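## Task

Plate B38 is poking out of slot 4 of plate hotel H1 (slot 1 is the lowest of its four). Slide it inward until it rests on the back stop. It must stay there on its own, not only while the robot holds it. Afterwards open the gripper and withdraw the arm.

## Robot and tools

Robot: one six-joint arm with a two-finger parallel gripper. Its base may sit tilted on the table, and any mounting block or post beneath it is treated as part of the arm by the clearance check. The fingers extend along the gripper's own +z axis and close along its y axis. The reported end_effector_position is the spot between the finger pads, roughly 1 cm short of the fingertips.

Frame: every pose is in the scene frame, in metres. The origin lies on the table surface under the arm base, +z is up, and +y points to the left when facing along +x. Orientation is a unit quaternion written w first (qw, qx, qy, qz). Printed positions can be slightly wrong, more so at long reach.

The row: eight numbers x, y, z, qw, qx, qy, qz, opening. x, y, z and the quaternion form an absolute target pose for the gripper, not an offset. Opening runs from -1 (closed) to +1 (fully open, 0.094 m). Repeat the desired quaternion in every row if you want the orientation kept; do not copy the possibly drifted one from the last result.

execute_actions: argument actions is a list holding zero or one item. An empty list just reports the current state with pictures. An action item is {"rows": [...], "steps": n}: 1 to 15 rows, n up to 15 (default 15), each step lasting 1/30 s; each row covers one step and the final row repeats for the remaining steps. An action must have at least 8 steps. A wait item is {"steps": n} with n up to 300, counted from the previous result, so your thinking time is included. Optional pictures: true adds camera images. If any target lies more than 0.6 m from the last reported position along any gripper axis, the whole call is rejected and nothing moves. The result of an action arrives 8 steps before it finishes; those remaining steps run while you compose the next reply.

move: target is one row (absolute pose plus opening); speed is the path's top speed in m/s, 0.002 to 0.5, default 0.25, and rotation is capped at twice that number in rad/s. The gripper follows a straight path from its current pose; the path lasts 0.5 to 10 s and is cut at 10 s if longer. It does not avoid or slow for obstacles, and the real hand may lag, wander or overshoot speed, notably with the arm almost straight. The opening is applied as the move starts. Contacts are harder at higher speed and with targets set further beyond the contact point. The result adds a move: line with the ending (done = settled near target; off_target, moving, held = last step blocked by a check, fault) plus the limits that applied (paced = pose clipped; held = some steps blocked, after which the arm may jump faster than speed), and the remaining distance to target.

wait: seconds from 0 to 10; the scene runs with no new command. After an action the arm only continues toward its last clipped pose, at most 70 mm further.

zoom_image: camera is cam_high, cam_low or cam_wrist; region is [x0, y0, x1, y1] in that camera's pixels, top-left origin, no larger than 504 by 504. cam_high and cam_low are 504x504 pinhole; cam_wrist is a 616x616 fisheye on the hand.

finished_scene: scene is the number of the current scene (1 or 2). It is final; its result reports success and gives the next goal.

Motion limits: each step the commanded pose is clamped to 70 mm and 16 degrees from the measured pose, then reached by damped inverse kinematics, favouring position over orientation. Joint friction can leave the hand up to about 31 mm from the command, and tiny commands may produce no motion. The elbow cannot fully straighten.

Result lines: the state line gives end_effector_position and end_effector_quat_wxyz. Joint positions and Joint velocities list waist, shoulder, elbow, wrist pitch, wrist yaw, wrist roll (rad, rad/s) then the finger-pad gap (m, m/s). Ranges: waist -2.618 to 3.054, shoulder 0.000 to 3.142, elbow 0.000 to 3.142, wrist pitch -1.571 to 1.571, wrist yaw -1.571 to 1.571, wrist roll -2.094 to 2.094. grip_measured is the finger opening on the command scale (may be off by about 1 mm consistently). Joint torques are raw drive outputs with offsets and noise, nonzero even in free air. HELD marks steps where the clearance check withheld the command; pose unreachable means that check altered or blocked it. Hand target appears only when no steps are pending. FAULT and OVER-TEMPERATURE FAULT lines mean the arm stopped. MOTOR HOT appears at 75 °C; 90 °C triggers a 10 s stop, 100 °C drops the arm.

Gripping: to hold something command about 0.03 below grip_measured; smaller margins grip more gently. Pads push roughly 50 to 62 N each, less on thin parts.

Caution: never drop or knock objects off the table. Avoid slams, fast impacts and excessive pushing force; approach the plate edge slowly and aim only slightly past the seated position. Occasional external tugs or nudges can occur. Leave the plate seated without support, open the fingers and retract before ending the scene. Holding loads heats the motors, so do not linger pressing.

Each tool is called after "Emit:" in YAML: its name, and indented under it one key for each argument.

## Session

Emit:
execute_actions:
  actions: []

Scene clock: 0.00 s of 7200.00 s.
end_effector_position=(+0.2187, +0.4623, +0.2934) grip_measured=+1.000 end_effector_quat_wxyz=(+0.624, -0.589, +0.312, -0.407)
Joint positions: [ 1.258  1.179  0.643  1.213  0.835 -1.453  0.094]
Joint velocities: [-0.012  0.002  0.007  0.022 -0.022  0.051  0.   ]
Joint torques (N m, as the arm reports them, + toward a larger angle): no reading
Hand target: +0.219, +0.462, +0.293; +0.624, -0.589, +0.312, -0.407

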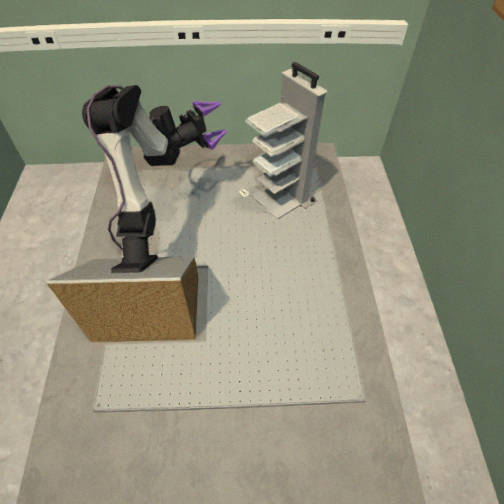

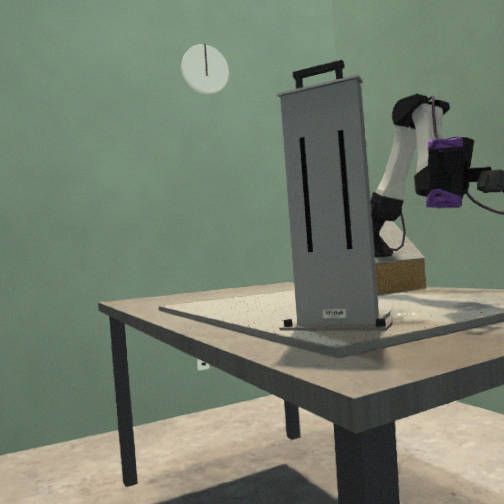

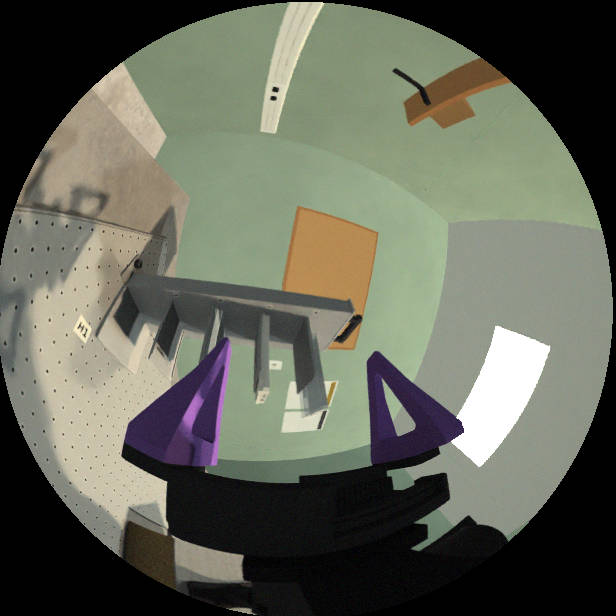

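Emit:
zoom_image:
  camera: "cam_high"
  region: [140, 50, 360, 240]

Emit:
zoom_image:
  camera: "cam_wrist"
  region: [60, 220, 420, 460]

Region (140, 50, 360, 240) of cam_high's 504x504 image, scaled by 2.291, with more detail than that image has; it fills the top 435 rows of this view, and the rest is white.

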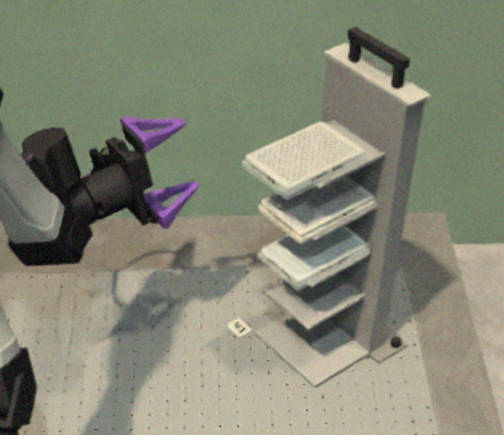

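Region (60, 220, 420, 460) of cam_wrist's 616x616 image, scaled by 1.400, with more detail than that image has.

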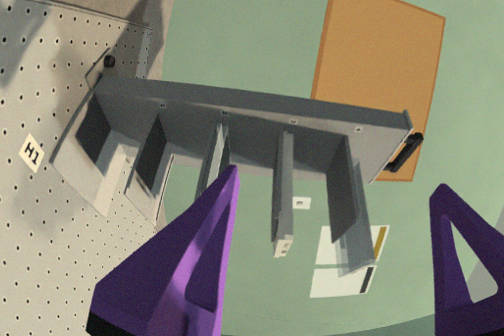

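Emit:
move:
  target: [0.15,0.27,0.38,0.669,-0.230,0.669,0.230,0.0]
  speed: 0.15

Scene clock: 8.10 s of 7200.00 s.
end_effector_position=(+0.1581, +0.2698, +0.3641) grip_measured=+0.002 end_effector_quat_wxyz=(+0.609, -0.153, +0.775, +0.074)
Joint positions: [ 0.856  0.023  0.62  -0.554  0.45   0.643  0.047]
Joint velocities: [-0.007  0.027  0.012 -0.051 -0.007 -0.066 -0.001]
Joint torques (N m, as the arm reports them, + toward a larger angle): [-0.26 -0.71 10.75  1.95  0.52  0.09]
Hand target: +0.152, +0.274, +0.380; +0.620, -0.149, +0.765, +0.091
Off the commanded pose: 0.018 m, 24 deg; orientation clipped at the last step of the last action.
joint sent to its limit — the command would take joint 2 (shoulder) past its lower limit, so that joint was sent only as far as its limit.
Kept back: nothing.
move: off_target; limits=paced

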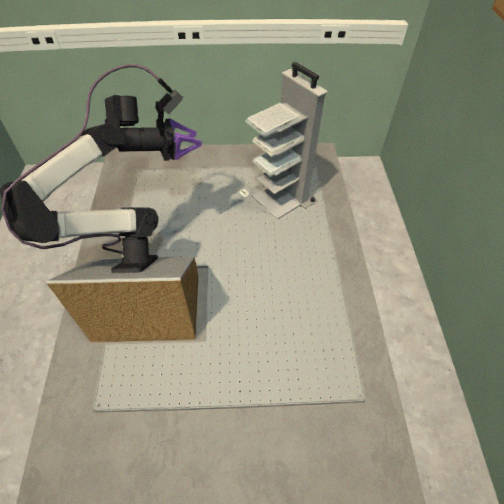

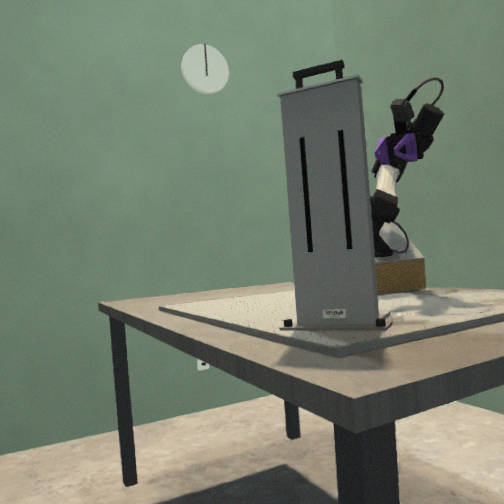

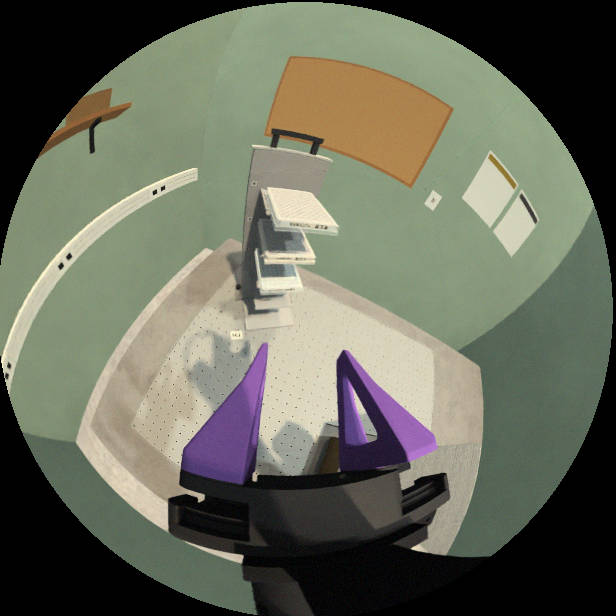

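Emit:
move:
  target: [0.27,0.26,0.38,0.669,-0.230,0.669,0.230,0.0]
  speed: 0.1

Scene clock: 11.40 s of 7200.00 s.
end_effector_position=(+0.2658, +0.2671, +0.3871) grip_measured=+0.002 end_effector_quat_wxyz=(+0.670, -0.239, +0.662, +0.235)
Joint positions: [-0.202  0.822  0.195  1.223 -0.635  1.034  0.047]
Joint velocities: [-0.022  0.002  0.002  0.051 -0.022  0.022 -0.001]
Joint torques (N m, as the arm reports them, + toward a larger angle): [-2.83  1.93  3.91  1.16  0.63  0.09]
Hand target: +0.268, +0.257, +0.382; +0.670, -0.225, +0.669, +0.232
Off the commanded pose: 0.011 m, 1 deg.
Kept back: nothing.
move: off_target

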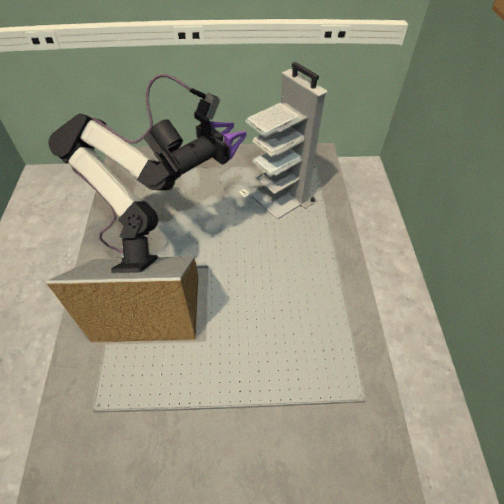

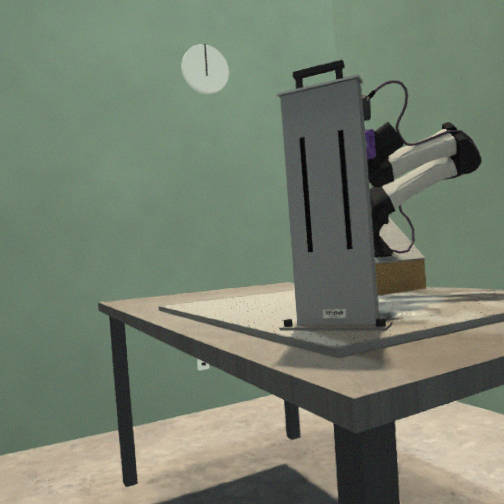

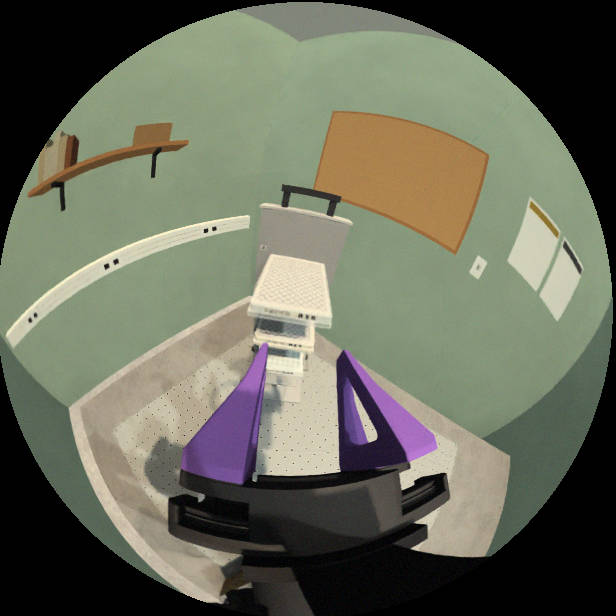

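Emit:
move:
  target: [0.291,0.298,0.365,0.669,-0.230,0.669,0.230,0.0]
  speed: 0.05

Emit:
zoom_image:
  camera: "cam_high"
  region: [190, 70, 330, 190]

Scene clock: 13.37 s of 7200.00 s.
end_effector_position=(+0.2874, +0.2905, +0.3591) grip_measured=+0.002 end_effector_quat_wxyz=(+0.665, -0.228, +0.674, +0.228)
Joint positions: [ 0.062  0.881  0.251  1.108 -0.409  0.871  0.047]
Joint velocities: [-0.007  0.002 -0.022  0.051  0.081 -0.081  0.001]
Joint torques (N m, as the arm reports them, + toward a larger angle): [-1.03  0.45  8.56  1.37  0.71 -0.03]
Hand target: +0.291, +0.298, +0.365; +0.668, -0.231, +0.669, +0.229
Off the commanded pose: 0.010 m, 1 deg.
Kept back: nothing.
move: done

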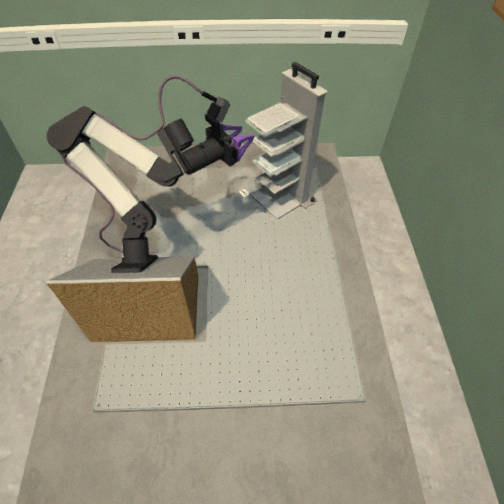

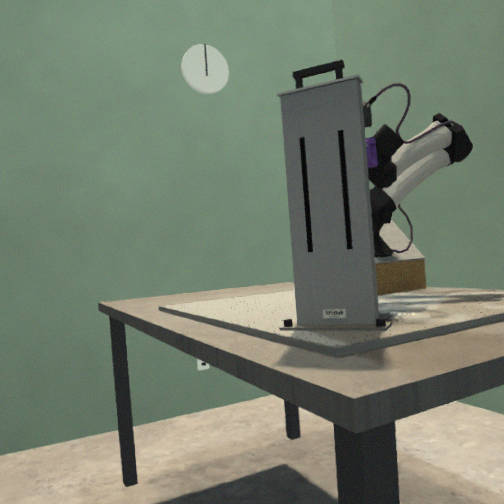

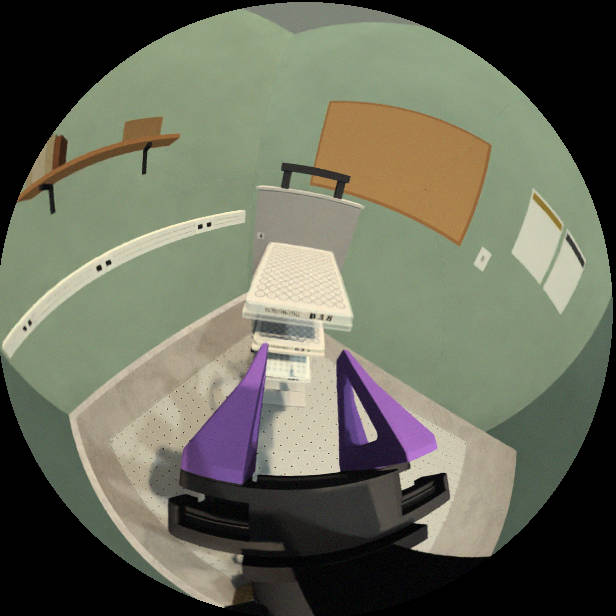

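Region (190, 70, 330, 190) of cam_high's 504x504 image, scaled by 3.600, with more detail than that image has; it fills the top 432 rows of this view, and the rest is white.

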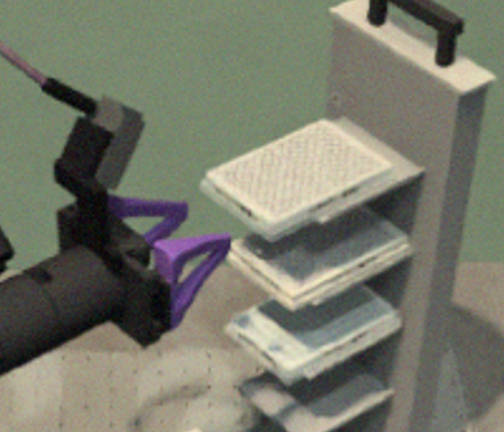

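Emit:
move:
  target: [0.309,0.315,0.363,0.669,-0.230,0.669,0.230,0.0]
  speed: 0.03

Emit:
zoom_image:
  camera: "cam_high"
  region: [190, 70, 330, 190]

Scene clock: 14.97 s of 7200.00 s.
end_effector_position=(+0.3057, +0.3070, +0.3573) grip_measured=+0.002 end_effector_quat_wxyz=(+0.664, -0.226, +0.675, +0.227)
Joint positions: [ 0.133  0.975  0.332  1.105 -0.344  0.837  0.047]
Joint velocities: [ 0.002  0.002 -0.012  0.051 -0.051 -0.007 -0.   ]
Joint torques (N m, as the arm reports them, + toward a larger angle): [-1.49 -0.29  8.45  1.52  0.67  0.01]
Hand target: +0.309, +0.315, +0.363; +0.669, -0.230, +0.669, +0.230
Off the commanded pose: 0.010 m, 1 deg.
Kept back: nothing.
move: done

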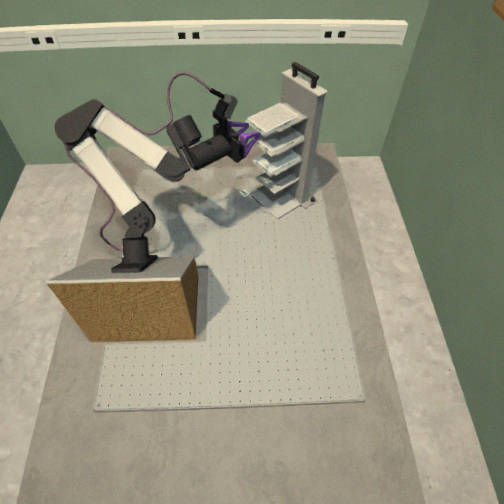

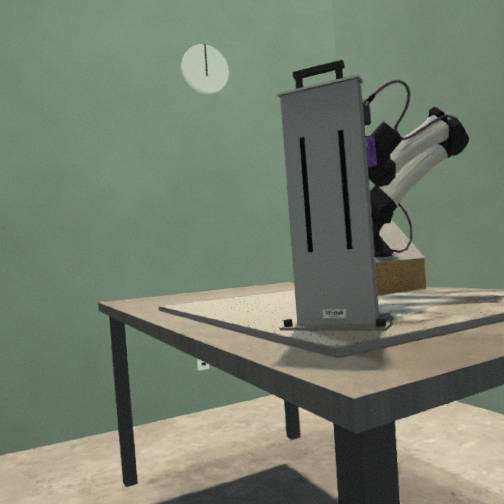

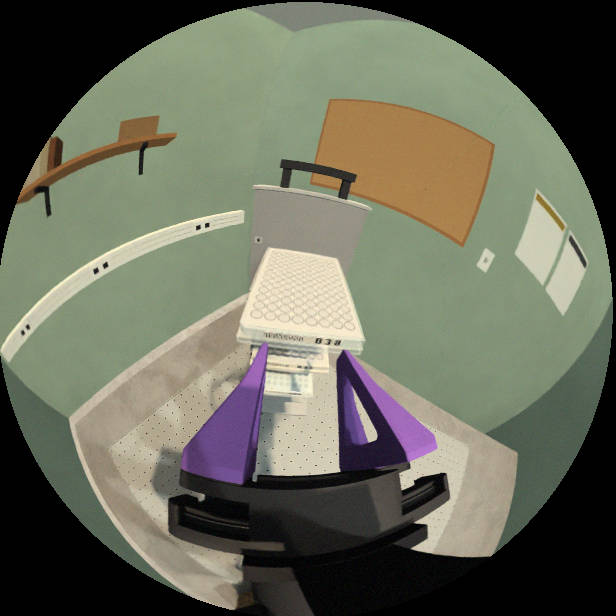

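Region (190, 70, 330, 190) of cam_high's 504x504 image, scaled by 3.600, with more detail than that image has; it fills the top 432 rows of this view, and the rest is white.

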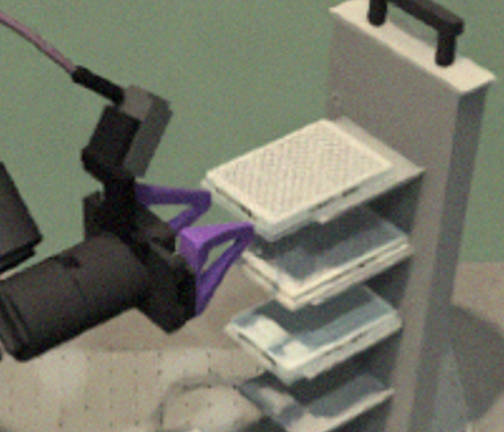

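Emit:
move:
  target: [0.333,0.332,0.367,0.669,-0.230,0.669,0.230,0.0]
  speed: 0.02

Emit:
zoom_image:
  camera: "cam_high"
  region: [190, 70, 330, 190]

Scene clock: 18.00 s of 7200.00 s.
end_effector_position=(+0.3296, +0.3238, +0.3618) grip_measured=+0.002 end_effector_quat_wxyz=(+0.665, -0.226, +0.675, +0.227)
Joint positions: [ 0.163  1.084  0.443  1.1   -0.317  0.823  0.047]
Joint velocities: [-0.022  0.002  0.012 -0.066  0.051  0.007  0.   ]
Joint torques (N m, as the arm reports them, + toward a larger angle): [-2.18 -1.02  8.55  1.54  0.68  0.01]
Hand target: +0.333, +0.332, +0.367; +0.669, -0.230, +0.669, +0.230
Off the commanded pose: 0.010 m, 1 deg.
Kept back: nothing.
move: done

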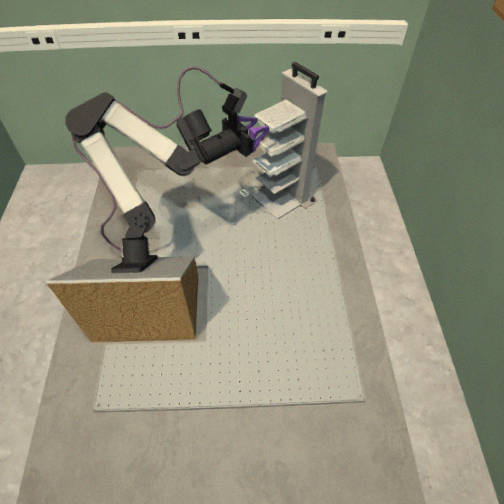

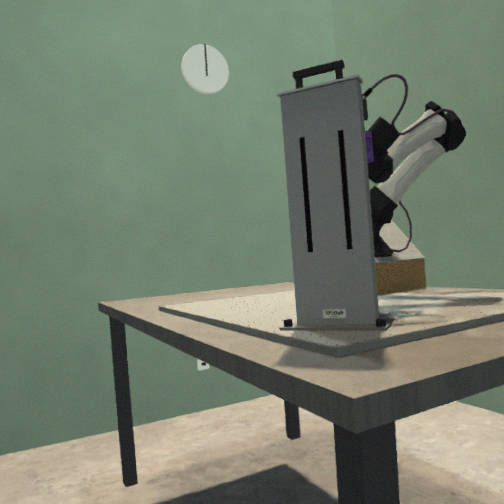

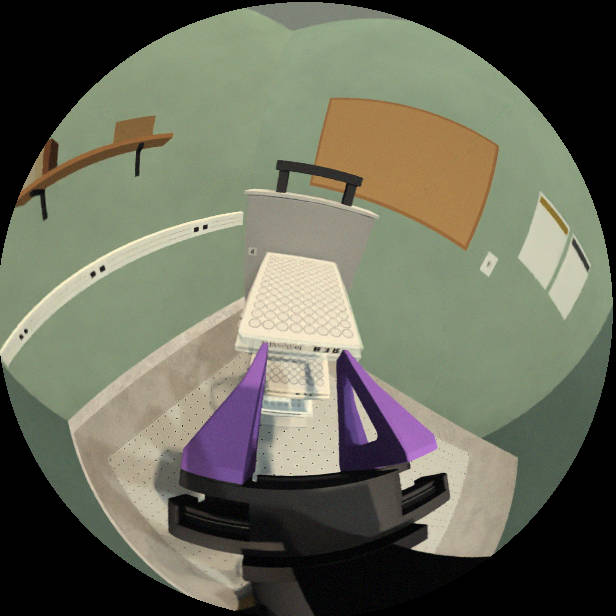

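Region (190, 70, 330, 190) of cam_high's 504x504 image, scaled by 3.600, with more detail than that image has; it fills the top 432 rows of this view, and the rest is white.

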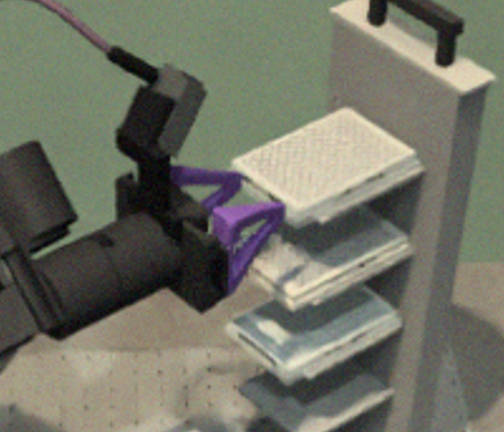

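Emit:
move:
  target: [0.343,0.339,0.367,0.669,-0.230,0.669,0.230,0.0]
  speed: 0.015

Scene clock: 19.83 s of 7200.00 s.
end_effector_position=(+0.3331, +0.3224, +0.3587) grip_measured=+0.002 end_effector_quat_wxyz=(+0.665, -0.222, +0.677, +0.225)
Joint positions: [ 0.17   1.1    0.445  1.103 -0.306  0.819  0.047]
Joint velocities: [ 0.007 -0.012 -0.007 -0.037 -0.037  0.007 -0.001]
Joint torques (N m, as the arm reports them, + toward a larger angle): [-1.48  0.27 11.61  1.47  0.72 -0.05]
Hand target: +0.341, +0.338, +0.367; +0.669, -0.230, +0.669, +0.230
Off the commanded pose: 0.021 m, 1 deg.
Kept back: nothing.
move: off_target

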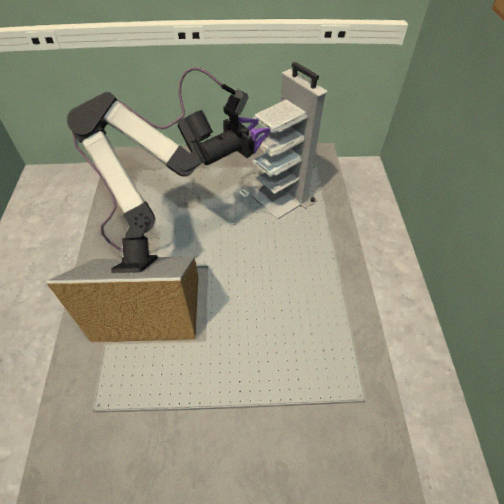

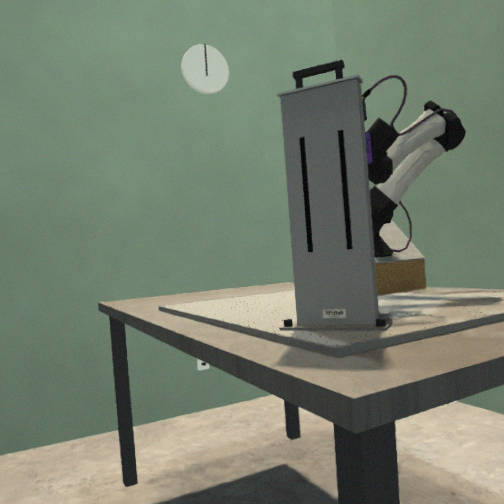

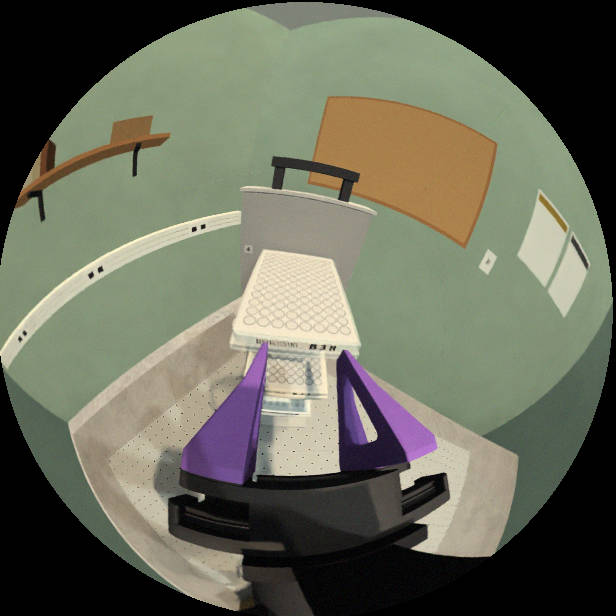

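Stopped against the back. Retreat.

Emit:
move:
  target: [0.26,0.265,0.355,0.669,-0.230,0.669,0.230,0.0]
  speed: 0.08

Emit:
zoom_image:
  camera: "cam_high"
  region: [190, 70, 330, 190]

Scene clock: 21.67 s of 7200.00 s.
end_effector_position=(+0.2639, +0.2695, +0.3554) grip_measured=+0.002 end_effector_quat_wxyz=(+0.666, -0.229, +0.672, +0.230)
Joint positions: [-0.023  0.766  0.137  1.134 -0.484  0.917  0.047]
Joint velocities: [-0.022 -0.027 -0.007 -0.037  0.022  0.037 -0.   ]
Joint torques (N m, as the arm reports them, + toward a larger angle): [-2.72 -0.76  4.17  1.45  0.62  0.12]
Hand target: +0.260, +0.266, +0.355; +0.669, -0.229, +0.669, +0.230
Off the commanded pose: 0.006 m, 0 deg.
Kept back: nothing.
move: done

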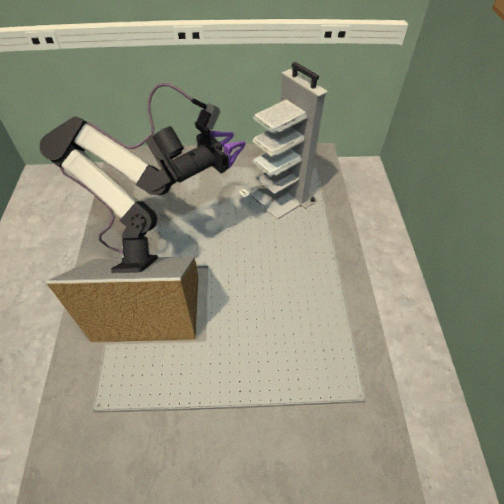

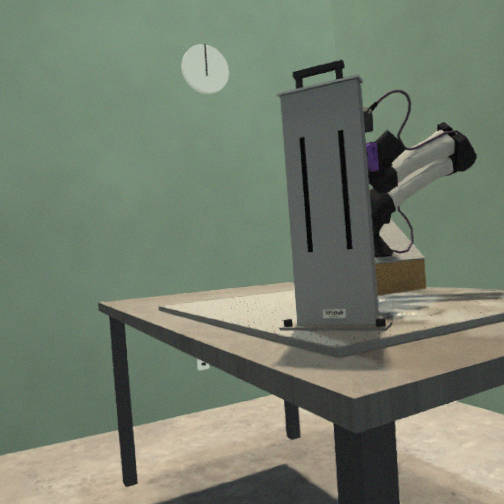

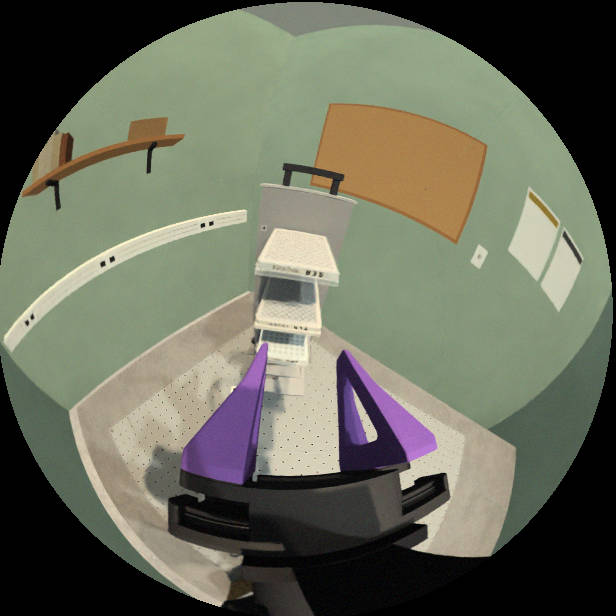

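Region (190, 70, 330, 190) of cam_high's 504x504 image, scaled by 3.600, with more detail than that image has; it fills the top 432 rows of this view, and the rest is white.

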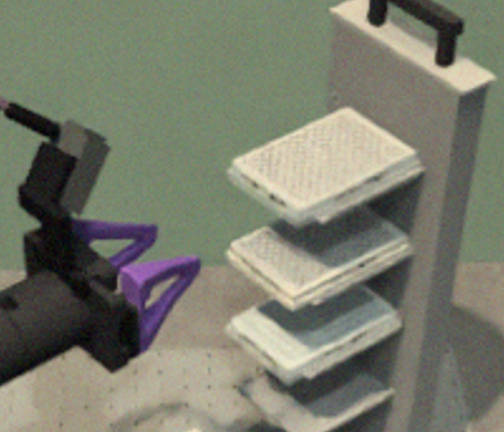

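Emit:
finished_scene:
  scene: 1

The scene is finished: the task was done.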